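# Pour a ball through gutters into a roofed box

## Task

Get the ball out of the gutter where it starts and into the box located at a different arm; the box has a roof and one open side. Gutters may be used to pour the ball from one to another and finally into the box. The task fails if the box is moved, raised, rotated or tilted beyond a small amount, if the ball drops noticeably below table height while no robot is carrying it, or if anything is knocked or placed outside the work area. A gutter only holds the ball while its open end is higher; holding its handle upright spills the ball. Arm bases (metres, heading in degrees counter-clockwise from +x): arm1 x=-1.78 y=+0.16 z=+0.86 facing -3; arm2 x=+0.00 y=+0.16 z=+0.92 facing +89; arm3 x=+1.78 y=-0.13 z=+0.94 facing +180. To finish, every gripper must release and the arms must back away; the ball must stay in the box without any robot holding it.

## Robot and tools

Setup: three identical i2rt Big YAM arms, arm1, arm2 and arm3, each with six revolute joints, a two-finger gripper and a wrist camera (arm1_cam_wrist, arm2_cam_wrist, arm3_cam_wrist). Fixed room cameras: cam_end_1, cam_end_2, cam_gap_1, cam_gap_2, cam_side, cam_top. Reach is roughly 1.0 m from the joint-1 axis. Loose objects can occasionally get a short external shove.

Frame: a single scene frame, origin on the floor, +z up. The hand point lies between the fingertips; the hand's z axis runs along the fingers and its y axis is the closing direction. Base positions and headings are listed in the task.

Joints (radians, absolute targets; tolerance for counting as reached in brackets):
- joint1_rad -2.879 to 2.879 (±0.045): yaw about the base, positive counter-clockwise seen from above; 0 points the arm along its base heading.
- joint2_rad 0 to 3.141 (±0.14): shoulder; 0 has the upper arm lying back roughly horizontal, increasing raises it up and over to the front.
- joint3_rad 0 to 3.019 (±0.09): elbow; 0 is fully folded, larger values open it.
- joint4_rad -1.692 to 1.57 (±0.055): hand pitch, positive tips the fingers up.
- joint5_rad -1.57 to 1.57 (±0.03): sideways hand swing, positive toward the arm's right.
- joint6_rad -2.094 to 2.094 (±0.035): hand roll, positive clockwise when viewed from behind the hand.
- gripper_m 0 to 0.093 (±0.003): fingertip gap in metres; grip force tops out near 50 to 62 N per pad, lower on some units.
With joints 1 and 6 at 0 and the hand level and forward, the wrist camera sits above the hand looking toward the fingertips. Joints move at different speeds, so the hand may sweep a wide arc between postures.

Tools:
- execute_actions: argument "actions" is a list holding zero or one action object. That object has optional keys "arm1", "arm2", "arm3", each containing "joints": a map from joint name to an absolute target (radians, or metres for gripper_m). Any subset of joints and arms may be named; all named motions begin together and may finish at different moments. Omitted joints or arms are not released: they may keep driving toward earlier targets. Optional "cameras": list of camera names, or "all"/null/omitted for every camera, [] for none. An unknown key, camera name or out-of-range number rejects the entire call and nothing moves. An empty actions list just returns state and images. Example: {"arm1": {"joints": {"gripper_m": 0.05}}, "arm2": {"joints": {"joint1_rad": 0.3}}}.
- wait: "seconds" 0 to 10; commands nothing, lets the simulation run, returns state and images.
- zoom_image: "camera" plus "region" [x0, y0, x1, y1] in pixels of that camera's most recent full image, top-left is (0, 0), at most 504 by 504.
- finished_scene: "scene" integer; closes the scene irreversibly and reports success. Replying with no tool call also ends things.

Result lines: each call returns per-robot state (joint_positions, joint torques, joint_status, on_its_own) and images listed in the order of the "pictures" line. joint_status values: reached; "off_target" (stopped short, may still be pushing); "contact_stop" or "time_out" (old target dropped, holds its resting position, except a time_out joint may keep pushing toward a target within 0.375, 0.375, 0.113, 0.225, 0.075, 0.3 rad of where it stands, for joints 1 to 6); "not_followed" after a "joint command not followed" line with a "cause:", meaning a safety check refused that arm's joint targets (its gripper target still runs) and the arm may retry them on later actions. on_its_own lists what is happening without a command; "held at" gives the target held, not the actual position. To relieve a pushing joint, command its reported position. Tiny target changes may produce no motion. Torque readings include offsets, scale errors, friction and noise, and are nonzero even in free air. Once a stop is reported, later motion calls in the same reply are skipped. The simulation keeps running while you compose replies; robots hold their last command then.

Cameras: calibration (OpenCV conventions, K, D, T_world_to_cam, pos_world) is given per camera; real poses may differ by up to about 2.3 degrees and 9 mm, and wrist camera poses also inherit joint reading errors. Results flag cameras whose numbers changed.

Avoid: robots pressing hard on each other (ends the run) or hitting each other; the collision check can react late and ignores fingers, gripper housings and wrist cameras. Arms do not stop on contact and can push hard; sustained pushing or holding loads heats motors. MOTOR HOT appears from 85 °C; at 100 °C the arm and gripper go limp and fall (OVER-TEMPERATURE FAULT, joints show "limit_stop_at_motor_heat"; resend targets afterward). Loaded joints sag. Avoid drops, slips, slams, disturbing the box, or letting the ball fall below table level.

Each tool is called after "Emit:" in YAML: its name, and indented under it one key for each argument.

## Session

Emit:
execute_actions:
  actions: []

Scene clock: 0.00 s.
Joint torques (N m, as the arm reports them, + toward a larger angle): no reading
Motor temperatures (°C, as the motors report them): arm1=[26 23 25 24 22 25] | arm2=[24 26 24 23 23 25] | arm3=[25 23 24 24 26 25]
arm1.joint_positions: joint1_rad=+0.767 joint2_rad=+0.390 joint3_rad=+1.356 joint4_rad=-1.495 joint5_rad=+0.051 joint6_rad=-0.444 gripper_m=+0.095
arm1.joint_status: not commanded
arm1.hand: x=-1.6783 y=+0.2323 z=+1.3896 quat_wxyz=(-0.496, +0.464, -0.732, -0.045) (m; scene frame)
arm2.joint_positions: joint1_rad=-0.180 joint2_rad=+0.285 joint3_rad=+1.413 joint4_rad=-1.613 joint5_rad=-0.079 joint6_rad=-0.748 gripper_m=+0.094
arm2.joint_status: not commanded
arm2.hand: x=-0.0009 y=+0.2227 z=+1.4529 quat_wxyz=(-0.480, +0.757, -0.400, -0.191) (m; scene frame)
arm3.joint_positions: joint1_rad=-0.842 joint2_rad=+0.468 joint3_rad=+1.512 joint4_rad=-1.540 joint5_rad=+0.053 joint6_rad=-0.402 gripper_m=+0.095
arm3.joint_status: not commanded
arm3.hand: x=+1.6989 y=-0.0301 z=+1.5146 quat_wxyz=(-0.320, +0.837, -0.201, -0.397) (m; scene frame)
pictures: arm1_cam_wrist, arm2_cam_wrist, arm3_cam_wrist, cam_end_1, cam_end_2, cam_gap_1, cam_gap_2, cam_side, cam_top
Images, in order (width x height): arm1_cam_wrist 616x616, arm2_cam_wrist 616x616, arm3_cam_wrist 616x616, cam_end_1 672x504, cam_end_2 672x504, cam_gap_1 672x504, cam_gap_2 672x504, cam_side 672x504, cam_top 672x504.

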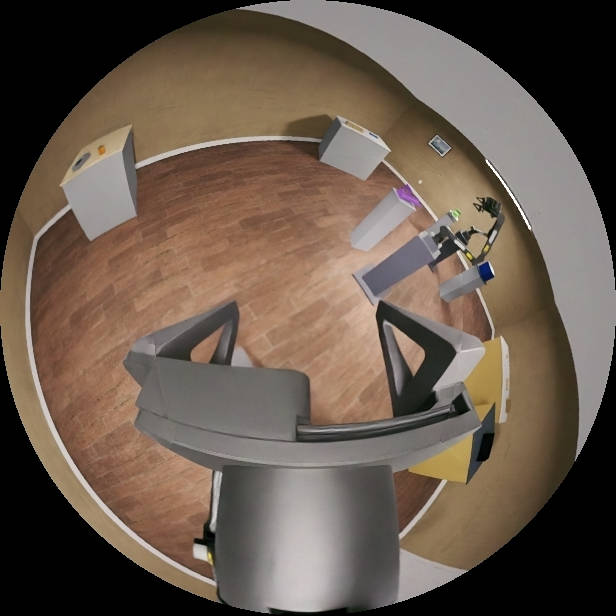

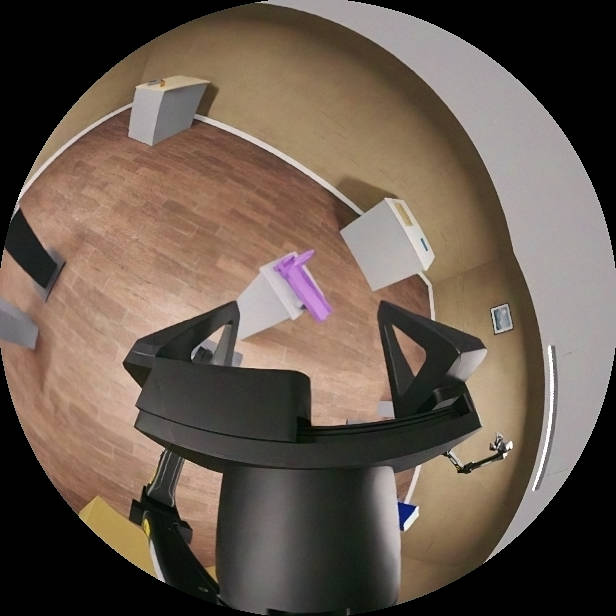

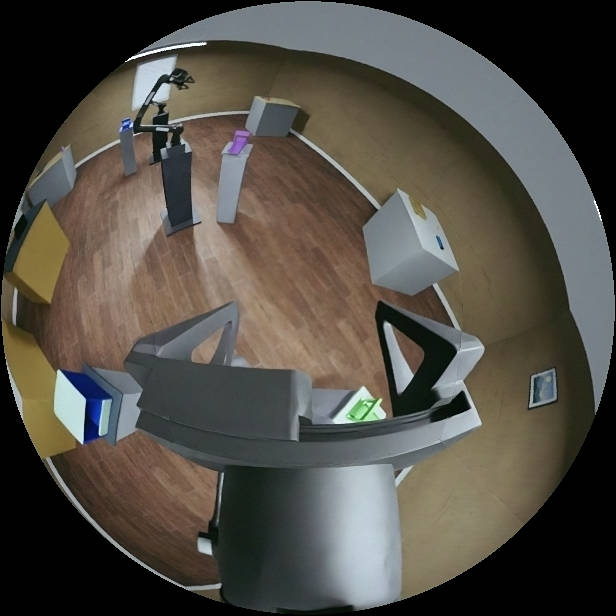

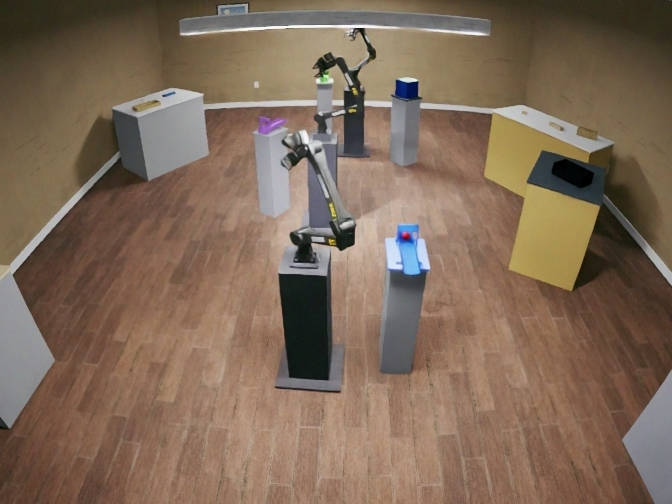

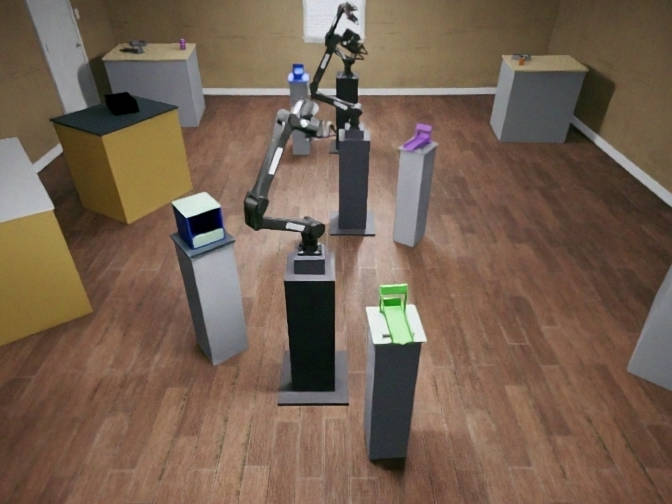

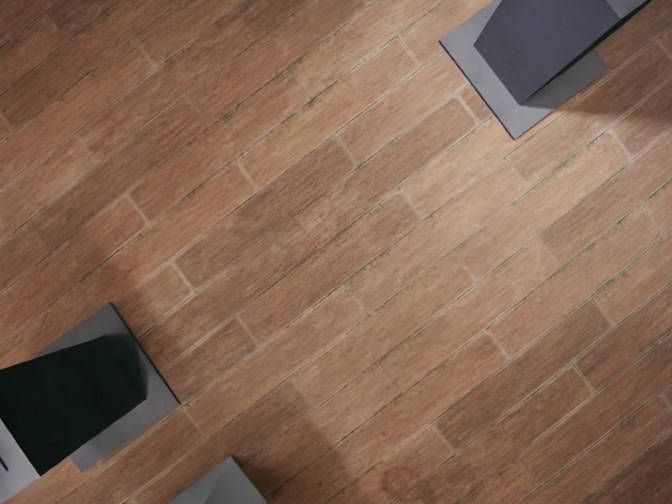

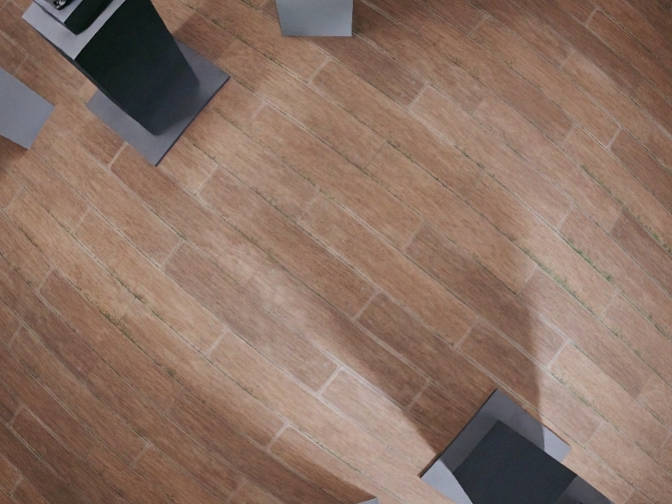

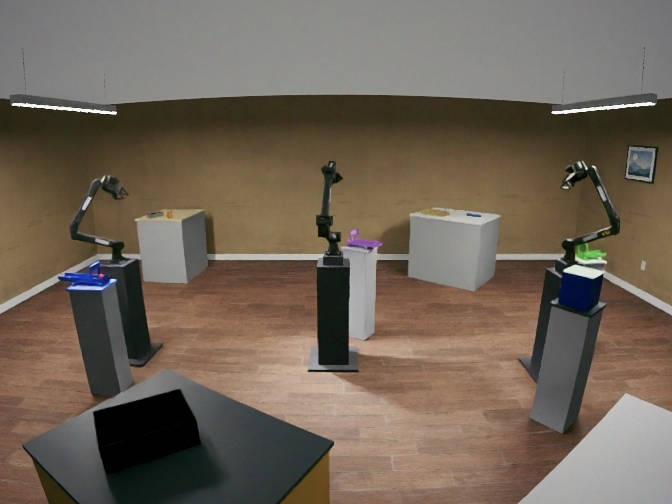

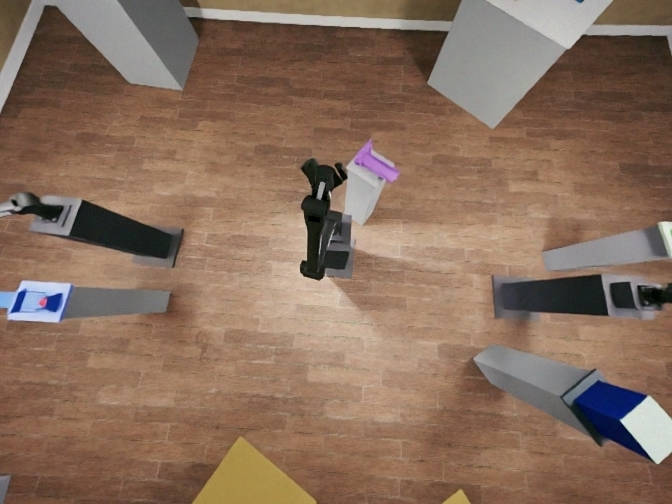

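Emit:
zoom_image:
  camera: "cam_end_1"
  region: [340, 200, 480, 305]

Emit:
zoom_image:
  camera: "cam_end_2"
  region: [140, 170, 460, 410]

Emit:
zoom_image:
  camera: "cam_top"
  region: [300, 110, 460, 230]

Emit:
zoom_image:
  camera: "cam_side"
  region: [30, 230, 190, 350]

Region (340, 200, 480, 305) of cam_end_1's 672x504 image, scaled by 3.600, with more detail than that image has; it fills the top 378 rows of this view, and the rest is white.

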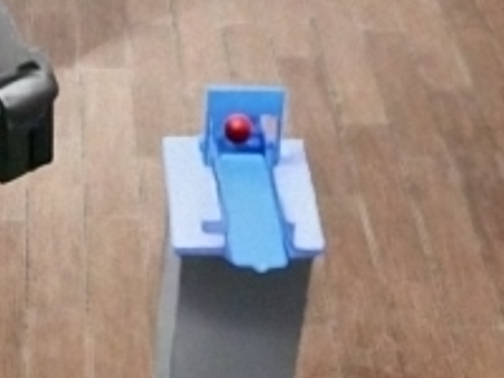

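Region (140, 170, 460, 410) of cam_end_2's 672x504 image, scaled by 1.575, with more detail than that image has; it fills the top 378 rows of this view, and the rest is white.

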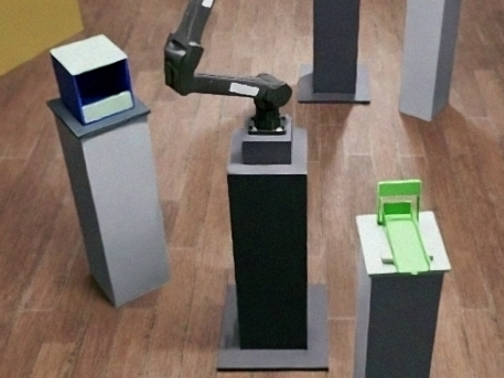

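Region (300, 110, 460, 230) of cam_top's 672x504 image, scaled by 3.150, with more detail than that image has; it fills the top 378 rows of this view, and the rest is white.

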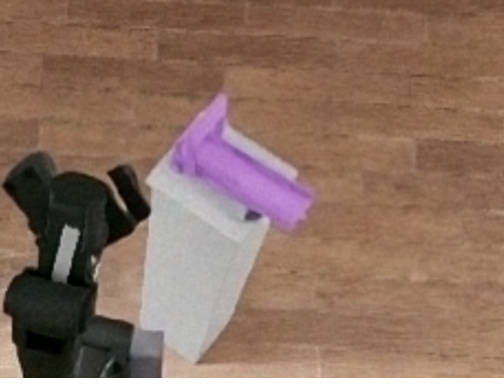

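Region (30, 230, 190, 350) of cam_side's 672x504 image, scaled by 3.150, with more detail than that image has; it fills the top 378 rows of this view, and the rest is white.

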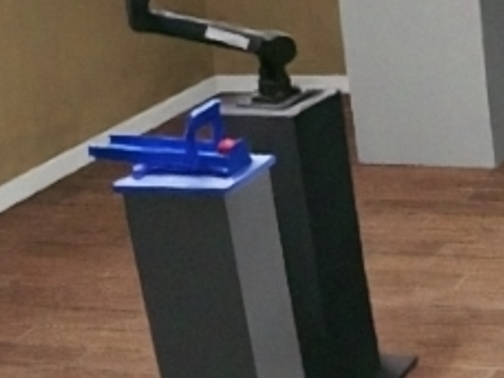

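Emit:
zoom_image:
  camera: "arm3_cam_wrist"
  region: [20, 320, 200, 480]

Emit:
zoom_image:
  camera: "cam_side"
  region: [500, 220, 660, 340]

Emit:
zoom_image:
  camera: "arm2_cam_wrist"
  region: [230, 220, 370, 340]

Region (20, 320, 200, 480) of arm3_cam_wrist's 616x616 image, scaled by 2.800, with more detail than that image has.

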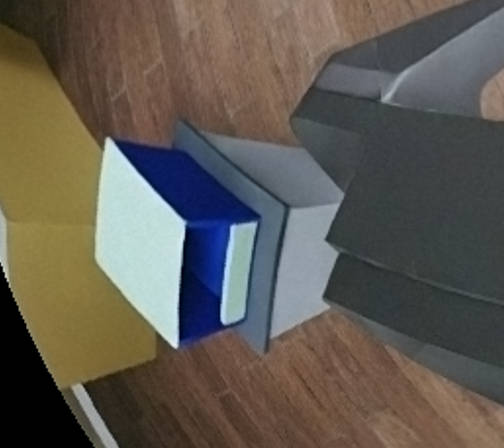

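Region (500, 220, 660, 340) of cam_side's 672x504 image, scaled by 3.150, with more detail than that image has; it fills the top 378 rows of this view, and the rest is white.

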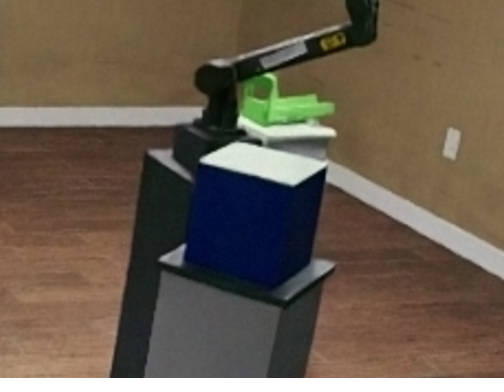

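Region (230, 220, 370, 340) of arm2_cam_wrist's 616x616 image, scaled by 3.600, with more detail than that image has; it fills the top 432 rows of this view, and the rest is white.

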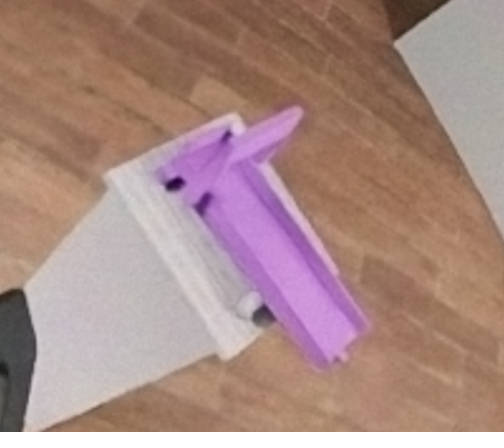

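Emit:
execute_actions:
  actions:
    - {"arm1":{"joints":{"joint1_rad":-1.33,"joint2_rad":1.3,"joint3_rad":1.3,"joint4_rad":-1.4,"joint5_rad":0,"joint6_rad":0}},"arm2":{"joints":{"joint1_rad":-0.49,"joint2_rad":1.5,"joint3_rad":1.5,"joint4_rad":-1.4,"joint5_rad":0,"joint6_rad":0}},"arm3":{"joints":{"joint1_rad":-1.8,"joint2_rad":1.1,"joint3_rad":1.0,"joint4_rad":-1.3,"joint5_rad":0,"joint6_rad":0}}}
  cameras: ["arm1_cam_wrist","arm2_cam_wrist","arm3_cam_wrist","cam_side"]

Scene clock: 98.73 s.
Joint torques (N m, as the arm reports them, + toward a larger angle): arm1=[ -0.67 -12.51   7.82   0.58  -0.01  -0.06] | arm2=[  1.29 -13.2   12.19   1.04  -0.01   0.05] | arm3=[-1.05 -7.69  9.95  0.51  0.15  0.21]
Motor temperatures (°C, as the motors report them): arm1=[26 24 32 24 22 25] | arm2=[24 27 28 23 23 25] | arm3=[25 24 29 24 26 25]
arm1.joint_positions: joint1_rad=-1.332 joint2_rad=+1.316 joint3_rad=+1.301 joint4_rad=-1.406 joint5_rad=+0.000 joint6_rad=-0.008 gripper_m=+0.095
arm1.joint_status: all done
arm1.hand: x=-1.7042 y=-0.2477 z=+1.1273 quat_wxyz=(-0.058, -0.633, -0.770, +0.048) (m; scene frame)
arm2.joint_positions: joint1_rad=-0.485 joint2_rad=+1.497 joint3_rad=+1.486 joint4_rad=-1.409 joint5_rad=-0.002 joint6_rad=-0.008 gripper_m=+0.094
arm2.joint_status: all done
arm2.hand: x=+0.2319 y=+0.5836 z=+1.1844 quat_wxyz=(-0.063, +0.511, -0.856, -0.038) (m; scene frame)
arm3.joint_positions: joint1_rad=-1.794 joint2_rad=+1.107 joint3_rad=+0.974 joint4_rad=-1.299 joint5_rad=+0.000 joint6_rad=-0.012 gripper_m=+0.095
arm3.joint_status: all done
arm3.hand: x=+1.8517 y=+0.1895 z=+1.1470 quat_wxyz=(-0.060, +0.625, -0.777, -0.040) (m; scene frame)
pictures: arm1_cam_wrist, arm2_cam_wrist, arm3_cam_wrist, cam_side
camera_calibration (this result's frames):
arm1_cam_wrist: T_world_to_cam=[[-0.980489, -0.196239, 0.0114538, -1.73432], [-0.170776, 0.879222, 0.444751, -0.567725], [-0.097348, 0.434118, -0.895581, 1.07986], [0, 0, 0, 1]] pos_world=[-1.69232, -0.309971, 1.23946]
arm2_cam_wrist: T_world_to_cam=[[0.881148, -0.472683, -0.012188, 0.0864483], [-0.417362, -0.789621, 0.449787, 0.0321435], [-0.22223, -0.391242, -0.893053, 1.46252], [0, 0, 0, 1]] pos_world=[0.262258, 0.638443, 1.2927]
arm3_cam_wrist: T_world_to_cam=[[0.973772, -0.227427, 0.00666401, -1.7672], [-0.2051, -0.864742, 0.458427, 0.0254182], [-0.098496, -0.447771, -0.888707, 1.40811], [0, 0, 0, 1]] pos_world=[1.86476, 0.25058, 1.25152]
Images, in order (width x height): arm1_cam_wrist 616x616, arm2_cam_wrist 616x616, arm3_cam_wrist 616x616, cam_side 672x504.

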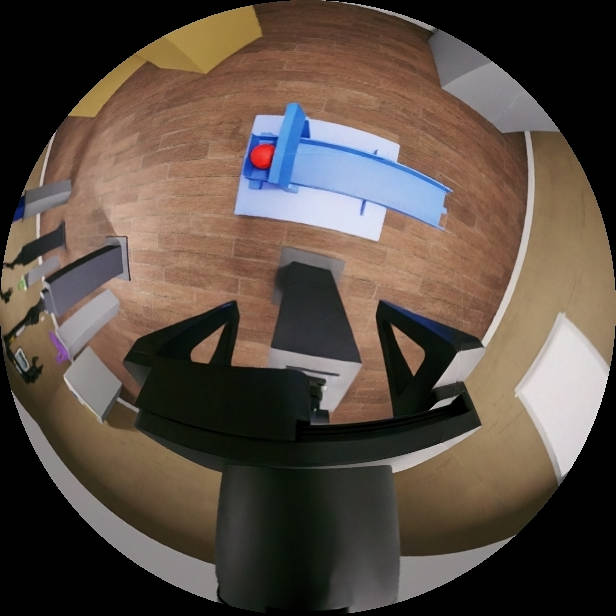

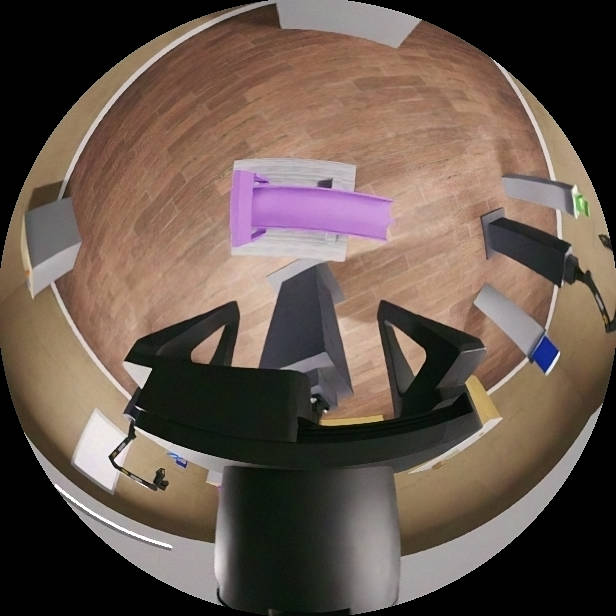

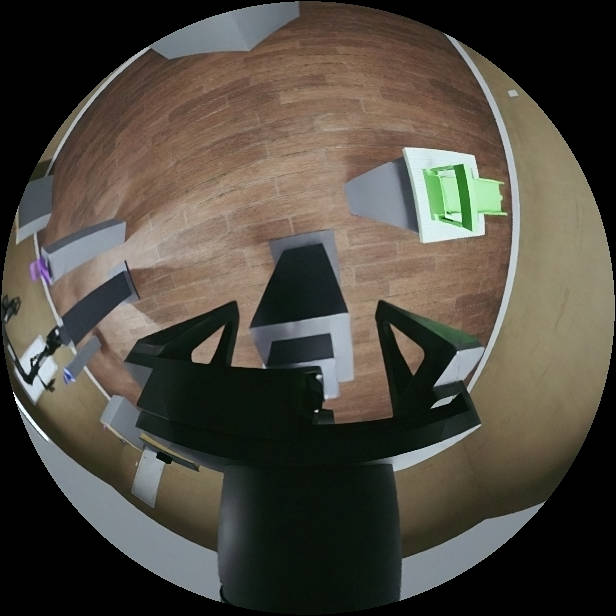

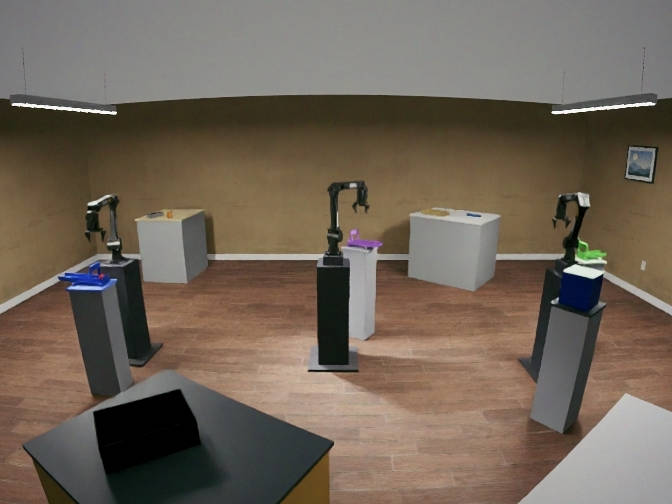

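Emit:
execute_actions:
  actions:
    - {"arm1":{"joints":{"joint4_rad":-0.6}},"arm2":{"joints":{"joint3_rad":2.2}},"arm3":{"joints":{"joint1_rad":1.2,"joint2_rad":0.5}}}
  cameras: ["arm1_cam_wrist","arm3_cam_wrist"]

Scene clock: 130.37 s.
Joint torques (N m, as the arm reports them, + toward a larger angle): arm1=[ -0.64 -13.88   8.72   2.22  -0.02  -0.07] | arm2=[  1.26 -10.74  12.64   2.08  -0.01   0.05] | arm3=[-0.08  2.9  10.09  1.24  0.06  0.22]
Motor temperatures (°C, as the motors report them): arm1=[26 26 34 24 22 25] | arm2=[24 28 32 23 23 25] | arm3=[25 24 33 24 26 25]
arm1.joint_positions: joint1_rad=-1.332 joint2_rad=+1.315 joint3_rad=+1.301 joint4_rad=-0.624 joint5_rad=+0.000 joint6_rad=-0.008 gripper_m=+0.095
arm1.joint_status: all done
arm1.hand: x=-1.6744 y=-0.4054 z=+1.2242 quat_wxyz=(-0.345, -0.567, -0.690, +0.289) (m; scene frame)
arm2.joint_positions: joint1_rad=-0.485 joint2_rad=+1.488 joint3_rad=+2.170 joint4_rad=-1.409 joint5_rad=-0.002 joint6_rad=-0.008 gripper_m=+0.094
arm2.joint_status: all done
arm2.hand: x=+0.2601 y=+0.6352 z=+1.5095 quat_wxyz=(-0.352, +0.468, -0.784, -0.207) (m; scene frame)
arm3.joint_positions: joint1_rad=+1.191 joint2_rad=+0.492 joint3_rad=+0.974 joint4_rad=-1.299 joint5_rad=+0.000 joint6_rad=-0.010 gripper_m=+0.095
arm3.joint_status: all done
arm3.hand: x=+1.6897 y=-0.3379 z=+1.3058 quat_wxyz=(+0.207, +0.771, +0.522, -0.301) (m; scene frame)
pictures: arm1_cam_wrist, arm3_cam_wrist
camera_calibration (this result's frames):
arm1_cam_wrist: T_world_to_cam=[[-0.982557, -0.185292, 0.0157726, -1.74147], [-0.180699, 0.931273, -0.316353, 0.469162], [0.0439291, -0.313685, -0.94851, 1.23619], [0, 0, 0, 1]] pos_world=[-1.68062, -0.371824, 1.34843]
arm3_cam_wrist: T_world_to_cam=[[-0.926664, 0.375499, -0.0171671, 1.71556], [0.374495, 0.918327, -0.128177, -0.147504], [-0.0323653, -0.125206, -0.991603, 1.42874], [0, 0, 0, 1]] pos_world=[1.69123, -0.329847, 1.42728]
Images, in order (width x height): arm1_cam_wrist 616x616, arm3_cam_wrist 616x616.

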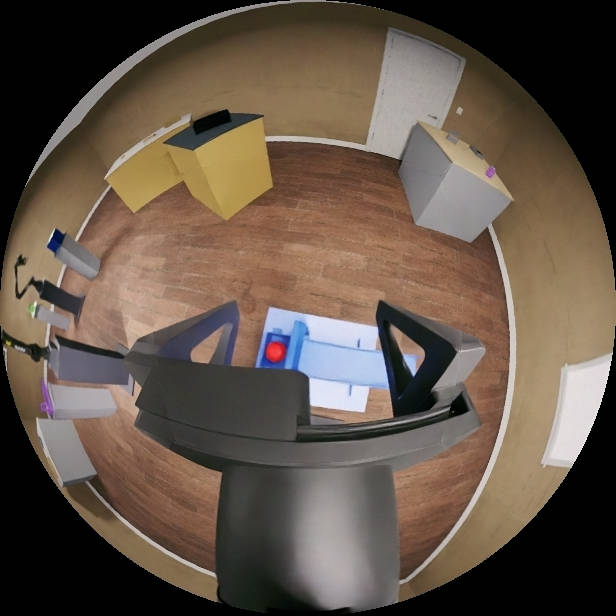

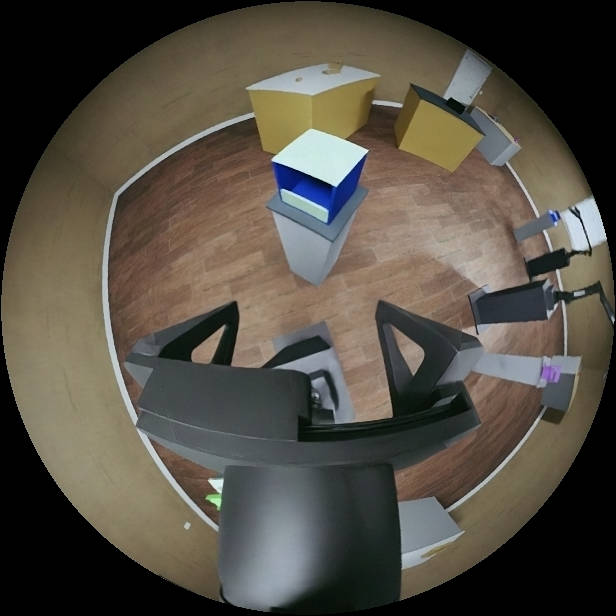

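Emit:
zoom_image:
  camera: "arm1_cam_wrist"
  region: [230, 290, 440, 430]

Emit:
zoom_image:
  camera: "arm3_cam_wrist"
  region: [240, 110, 400, 250]

Region (230, 290, 440, 430) of arm1_cam_wrist's 616x616 image, scaled by 2.400, with more detail than that image has.

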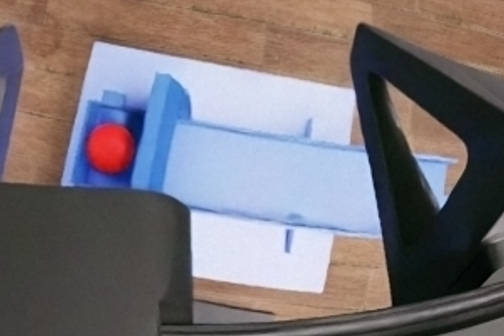

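Region (240, 110, 400, 250) of arm3_cam_wrist's 616x616 image, scaled by 3.150, with more detail than that image has; it fills the top 441 rows of this view, and the rest is white.

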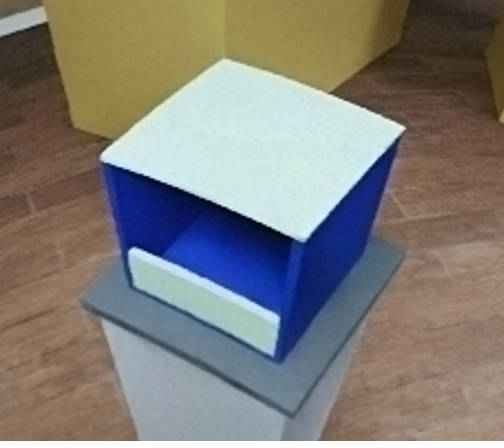

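Emit:
execute_actions:
  actions: []
  cameras: ["cam_side","cam_end_1","cam_end_2"]

Emit:
zoom_image:
  camera: "cam_side"
  region: [50, 250, 130, 310]

Emit:
zoom_image:
  camera: "cam_side"
  region: [550, 225, 630, 285]

Emit:
zoom_image:
  camera: "cam_side"
  region: [330, 215, 410, 275]

Scene clock: 213.07 s.
Joint torques (N m, as the arm reports them, + toward a larger angle): arm1=[ -0.59 -14.05   8.71   2.19  -0.02  -0.07] | arm2=[  1.31 -10.79  12.63   2.08  -0.01   0.05] | arm3=[1.72 2.35 9.95 1.28 0.05 0.09]
Motor temperatures (°C, as the motors report them): arm1=[26 27 39 25 22 25] | arm2=[24 28 35 23 23 25] | arm3=[25 24 36 24 26 25]
arm1.joint_positions: joint1_rad=-1.332 joint2_rad=+1.315 joint3_rad=+1.301 joint4_rad=-0.624 joint5_rad=+0.000 joint6_rad=-0.008 gripper_m=+0.095
arm1.joint_status: all done
arm1.hand: x=-1.6744 y=-0.4054 z=+1.2242 quat_wxyz=(-0.345, -0.567, -0.690, +0.289) (m; scene frame)
arm2.joint_positions: joint1_rad=-0.485 joint2_rad=+1.488 joint3_rad=+2.170 joint4_rad=-1.409 joint5_rad=-0.002 joint6_rad=-0.008 gripper_m=+0.094
arm2.joint_status: all done
arm2.hand: x=+0.2601 y=+0.6352 z=+1.5095 quat_wxyz=(-0.352, +0.468, -0.784, -0.207) (m; scene frame)
arm3.joint_positions: joint1_rad=+1.191 joint2_rad=+0.492 joint3_rad=+0.974 joint4_rad=-1.299 joint5_rad=+0.000 joint6_rad=-0.010 gripper_m=+0.095
arm3.joint_status: all done
arm3.hand: x=+1.6897 y=-0.3379 z=+1.3058 quat_wxyz=(+0.207, +0.771, +0.522, -0.301) (m; scene frame)
pictures: cam_end_1, cam_end_2, cam_side
Images, in order (width x height): cam_end_1 672x504, cam_end_2 672x504, cam_side 672x504.

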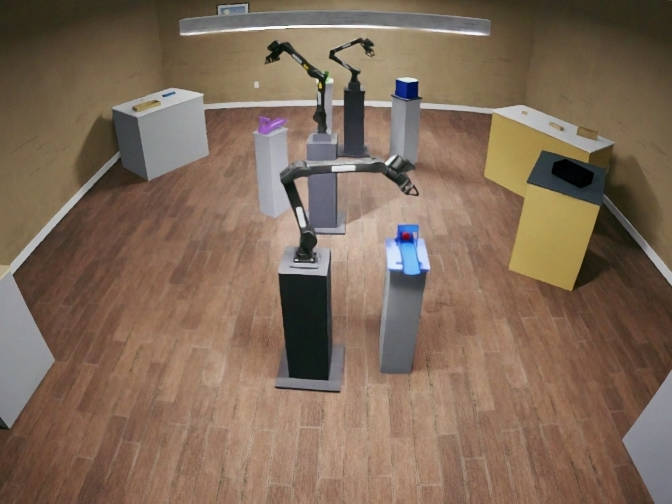

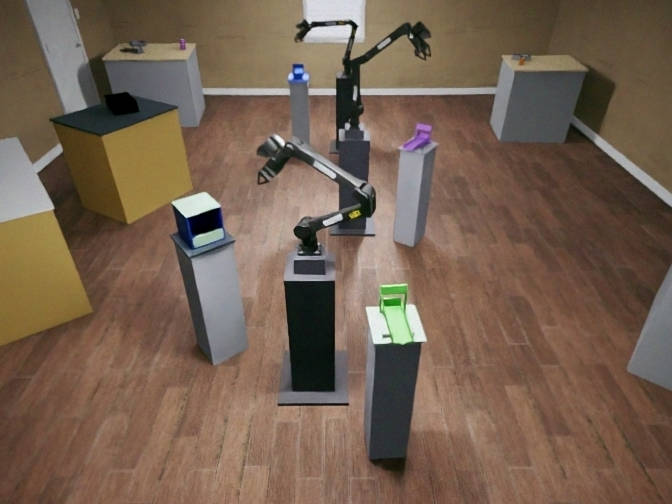

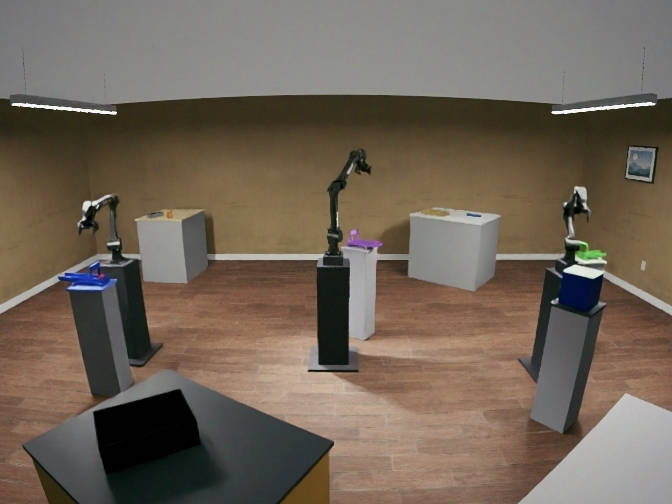

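Region (50, 250, 130, 310) of cam_side's 672x504 image, scaled by 6.300, with more detail than that image has; it fills the top 378 rows of this view, and the rest is white.

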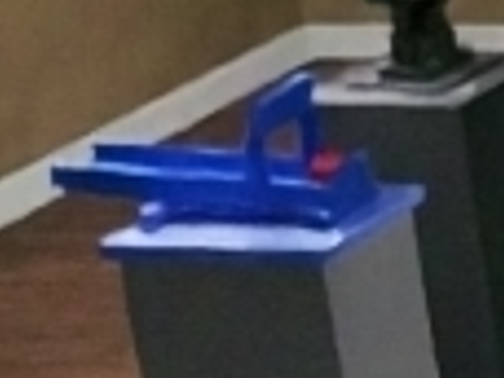

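Region (550, 225, 630, 285) of cam_side's 672x504 image, scaled by 6.300, with more detail than that image has; it fills the top 378 rows of this view, and the rest is white.

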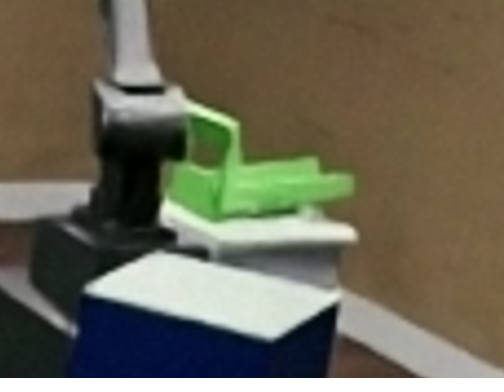

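Region (330, 215, 410, 275) of cam_side's 672x504 image, scaled by 6.300, with more detail than that image has; it fills the top 378 rows of this view, and the rest is white.

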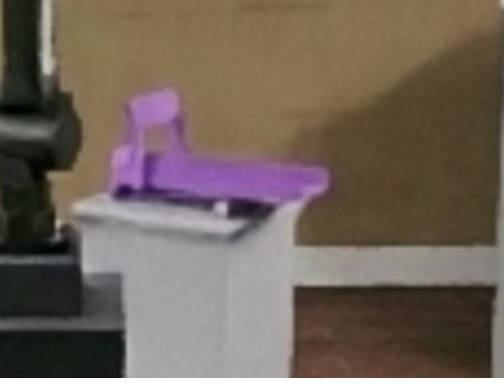

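Emit:
execute_actions:
  actions:
    - {"arm1":{"joints":{"joint1_rad":-1.218,"joint2_rad":1.90,"joint3_rad":1.93,"joint4_rad":-1.677,"joint5_rad":0.238,"joint6_rad":0.314}},"arm2":{"joints":{"joint1_rad":-0.224,"joint2_rad":1.867,"joint3_rad":1.855,"joint4_rad":-1.638,"joint5_rad":0.237,"joint6_rad":0.31}},"arm3":{"joints":{"joint1_rad":-2.19,"joint4_rad":-1.39,"joint5_rad":0.2,"joint6_rad":-0.62}}}
  cameras: ["arm1_cam_wrist","arm2_cam_wrist","arm3_cam_wrist","cam_side"]

Scene clock: 263.43 s.
Joint torques (N m, as the arm reports them, + toward a larger angle): arm1=[ -1.32 -22.69  11.48  -0.52   0.31  -0.03] | arm2=[  1.62 -16.38  13.23  -0.37   0.13   0.07] | arm3=[-0.66  3.46  9.81  0.88  0.08 -0.03]
Motor temperatures (°C, as the motors report them): arm1=[26 28 41 25 22 25] | arm2=[24 29 36 24 23 25] | arm3=[25 24 38 24 26 25]
arm1.joint_positions: joint1_rad=-1.211 joint2_rad=+1.914 joint3_rad=+1.876 joint4_rad=-1.664 joint5_rad=+0.236 joint6_rad=+0.305 gripper_m=+0.095
arm1.joint_status: all done
arm1.hand: x=-1.6477 y=-0.3928 z=+1.0723 quat_wxyz=(+0.112, -0.694, -0.707, +0.074) (m; scene frame)
arm2.joint_positions: joint1_rad=-0.222 joint2_rad=+1.852 joint3_rad=+1.824 joint4_rad=-1.623 joint5_rad=+0.236 joint6_rad=+0.302 gripper_m=+0.094
arm2.joint_status: all done
arm2.hand: x=+0.1716 y=+0.6916 z=+1.1427 quat_wxyz=(-0.057, +0.492, -0.862, +0.110) (m; scene frame)
arm3.joint_positions: joint1_rad=-2.181 joint2_rad=+0.492 joint3_rad=+0.974 joint4_rad=-1.380 joint5_rad=+0.200 joint6_rad=-0.609 gripper_m=+0.095
arm3.joint_status: all done
arm3.hand: x=+1.9249 y=+0.0231 z=+1.2991 quat_wxyz=(-0.345, +0.638, -0.688, +0.040) (m; scene frame)
pictures: arm1_cam_wrist, arm2_cam_wrist, arm3_cam_wrist, cam_side
camera_calibration (this result's frames):
arm1_cam_wrist: T_world_to_cam=[[-0.962607, -0.0309025, 0.269134, -1.88868], [0.142136, 0.788131, 0.598871, -0.0915375], [-0.23062, 0.614731, -0.754268, 0.798889], [0, 0, 0, 1]] pos_world=[-1.6208, -0.477323, 1.1657]
arm2_cam_wrist: T_world_to_cam=[[0.838043, -0.492354, 0.235099, -0.0714941], [-0.529392, -0.629522, 0.568723, -0.11641], [-0.132013, -0.601074, -0.788215, 1.46393], [0, 0, 0, 1]] pos_world=[0.191546, 0.771445, 1.2369]
arm3_cam_wrist: T_world_to_cam=[[0.852513, -0.194014, 0.485366, -2.26661], [-0.270046, -0.958521, 0.0911715, 0.431117], [0.447545, -0.208796, -0.869545, 0.394526], [0, 0, 0, 1]] pos_world=[1.87217, 0.0558575, 1.40389]
Images, in order (width x height): arm1_cam_wrist 616x616, arm2_cam_wrist 616x616, arm3_cam_wrist 616x616, cam_side 672x504.

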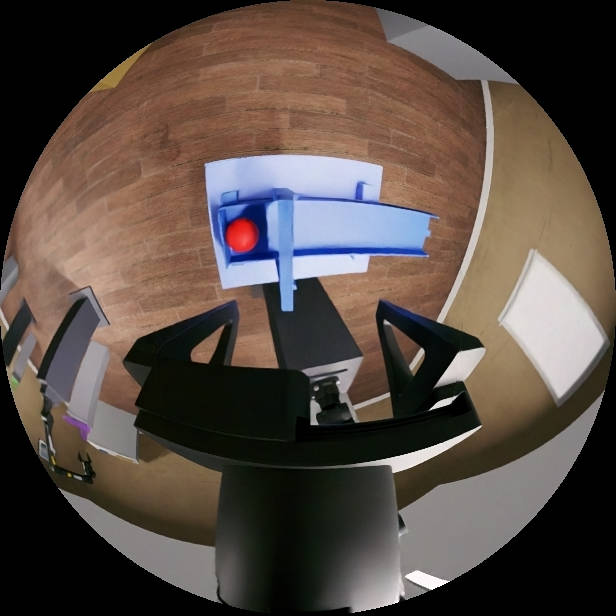

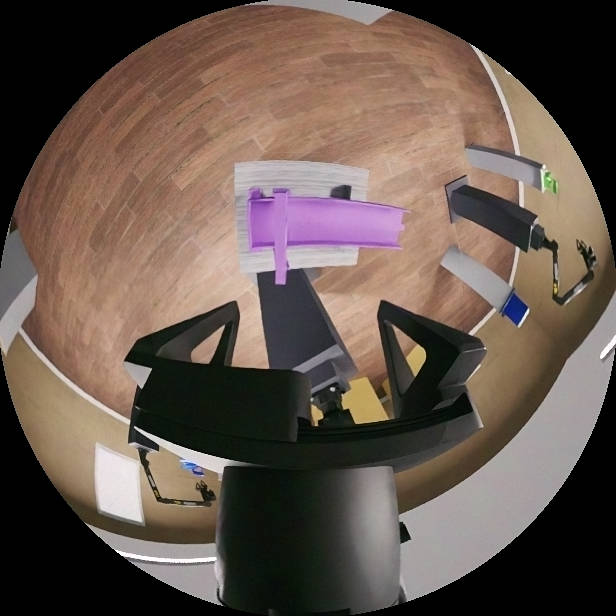

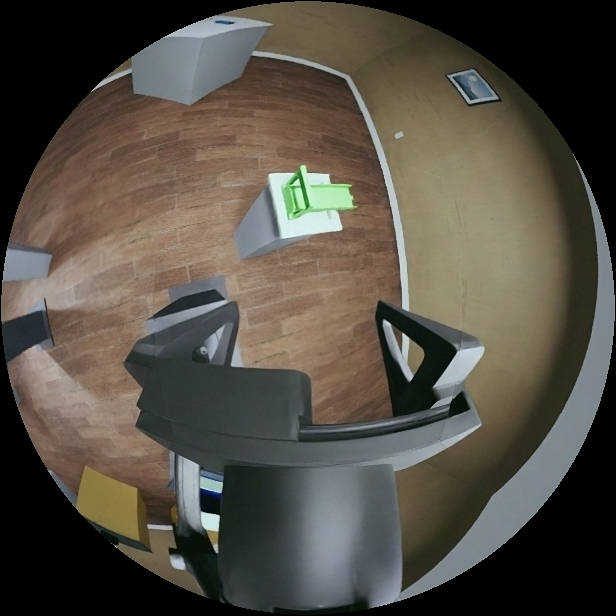

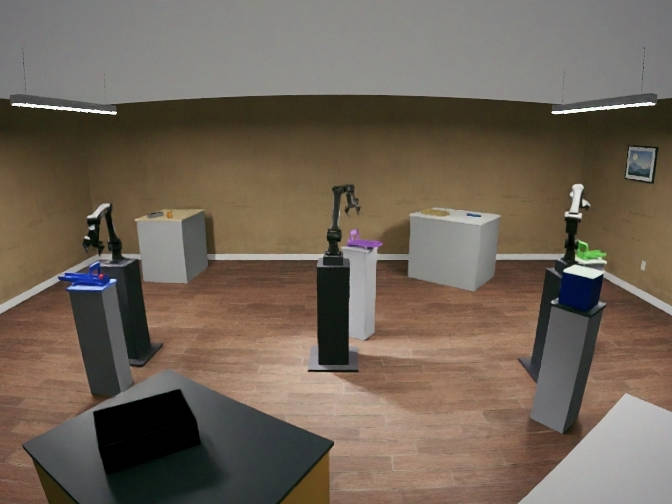

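Emit:
execute_actions:
  actions:
    - {"arm1":{"joints":{"joint1_rad":-1.222,"joint2_rad":1.93,"joint3_rad":1.71,"joint4_rad":-1.416,"gripper_m":0.065}},"arm2":{"joints":{"joint1_rad":-0.228,"joint2_rad":1.96,"joint3_rad":1.585,"joint4_rad":-1.253,"gripper_m":0.065}},"arm3":{"joints":{"joint2_rad":1.55,"joint3_rad":1.55,"joint4_rad":-1.39}}}
  cameras: ["arm1_cam_wrist","arm2_cam_wrist","arm3_cam_wrist","cam_side"]

Scene clock: 328.60 s.
Joint torques (N m, as the arm reports them, + toward a larger angle): arm1=[ -1.45 -21.15   7.21   0.46   0.28  -0.05] | arm2=[  1.28 -20.09  10.8    0.84   0.11   0.07] | arm3=[ -1.02 -15.45  10.72   0.41   0.18  -0.04]
Motor temperatures (°C, as the motors report them): arm1=[26 32 50 24 23 25] | arm2=[24 32 38 23 23 25] | arm3=[25 24 39 24 26 25]
arm1.joint_positions: joint1_rad=-1.211 joint2_rad=+1.929 joint3_rad=+1.713 joint4_rad=-1.430 joint5_rad=+0.236 joint6_rad=+0.305 gripper_m=+0.065
arm1.joint_status: all done
arm1.hand: x=-1.6449 y=-0.4025 z=+1.0012 quat_wxyz=(+0.087, -0.697, -0.706, +0.088) (m; scene frame)
arm2.joint_positions: joint1_rad=-0.222 joint2_rad=+1.973 joint3_rad=+1.570 joint4_rad=-1.268 joint5_rad=+0.236 joint6_rad=+0.303 gripper_m=+0.065
arm2.joint_status: all done
arm2.hand: x=+0.1727 y=+0.6961 z=+0.9813 quat_wxyz=(-0.051, +0.493, -0.861, +0.117) (m; scene frame)
arm3.joint_positions: joint1_rad=-2.181 joint2_rad=+1.566 joint3_rad=+1.517 joint4_rad=-1.389 joint5_rad=+0.200 joint6_rad=-0.609 gripper_m=+0.095
arm3.joint_status: all done
arm3.hand: x=+2.0949 y=+0.2616 z=+1.1952 quat_wxyz=(-0.087, +0.694, -0.709, +0.091) (m; scene frame)
pictures: arm1_cam_wrist, arm2_cam_wrist, arm3_cam_wrist, cam_side
camera_calibration (this result's frames):
arm1_cam_wrist: T_world_to_cam=[[-0.966999, -0.0161882, 0.254265, -1.85365], [0.132692, 0.81995, 0.556844, -0.00236653], [-0.217499, 0.572207, -0.790743, 0.792873], [0, 0, 0, 1]] pos_world=[-1.61971, -0.481754, 1.0996]
arm2_cam_wrist: T_world_to_cam=[[0.838863, -0.488213, 0.24074, -0.0407893], [-0.527227, -0.618681, 0.582466, -0.0426267], [-0.135426, -0.615534, -0.776388, 1.33869], [0, 0, 0, 1]] pos_world=[0.193036, 0.77772, 1.07399]
arm3_cam_wrist: T_world_to_cam=[[0.968951, -0.033031, 0.245035, -2.31362], [-0.169683, -0.809654, 0.561843, -0.0966348], [0.179835, -0.585977, -0.79012, 0.842405], [0, 0, 0, 1]] pos_world=[2.0739, 0.338968, 1.28681]
Images, in order (width x height): arm1_cam_wrist 616x616, arm2_cam_wrist 616x616, arm3_cam_wrist 616x616, cam_side 672x504.

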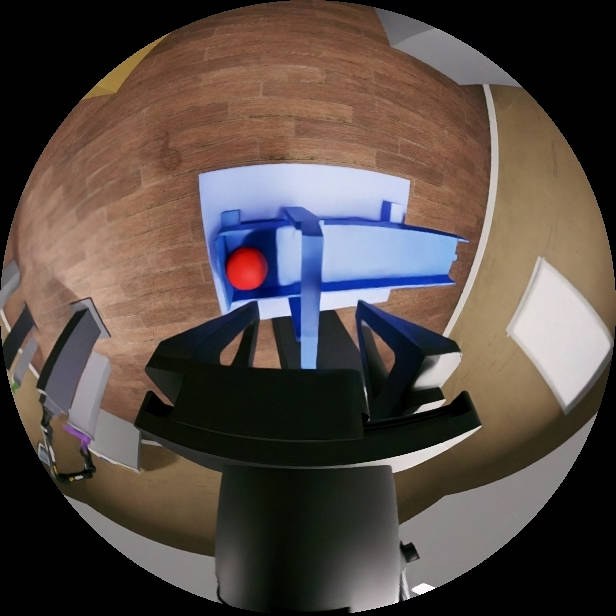

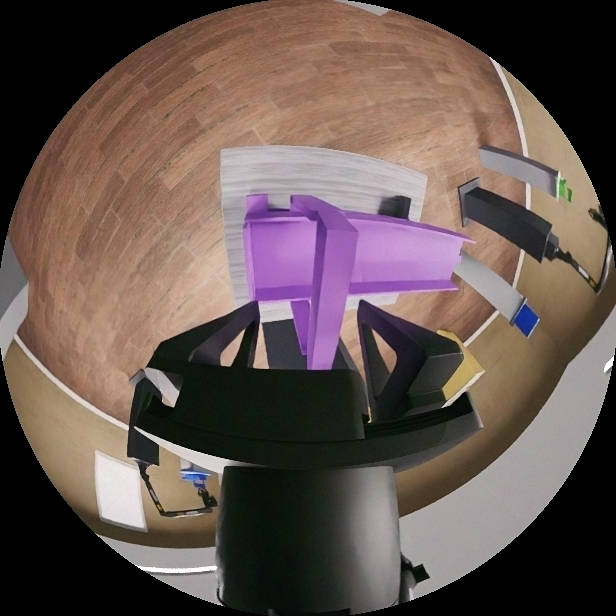

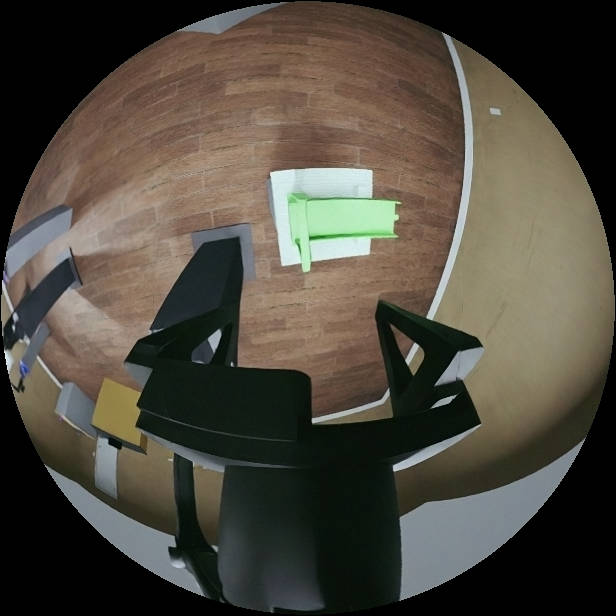

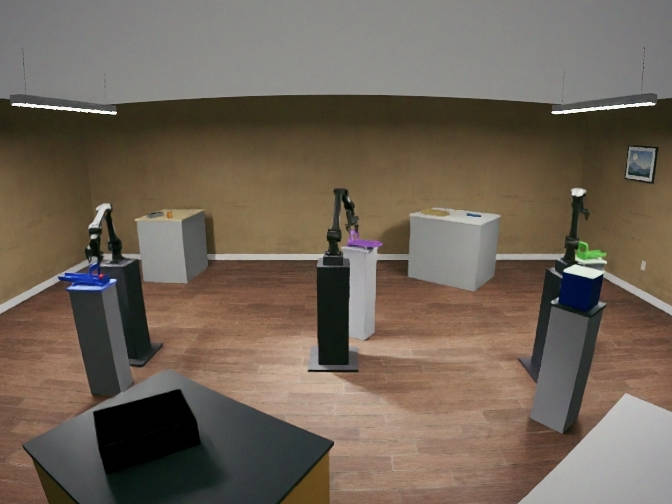

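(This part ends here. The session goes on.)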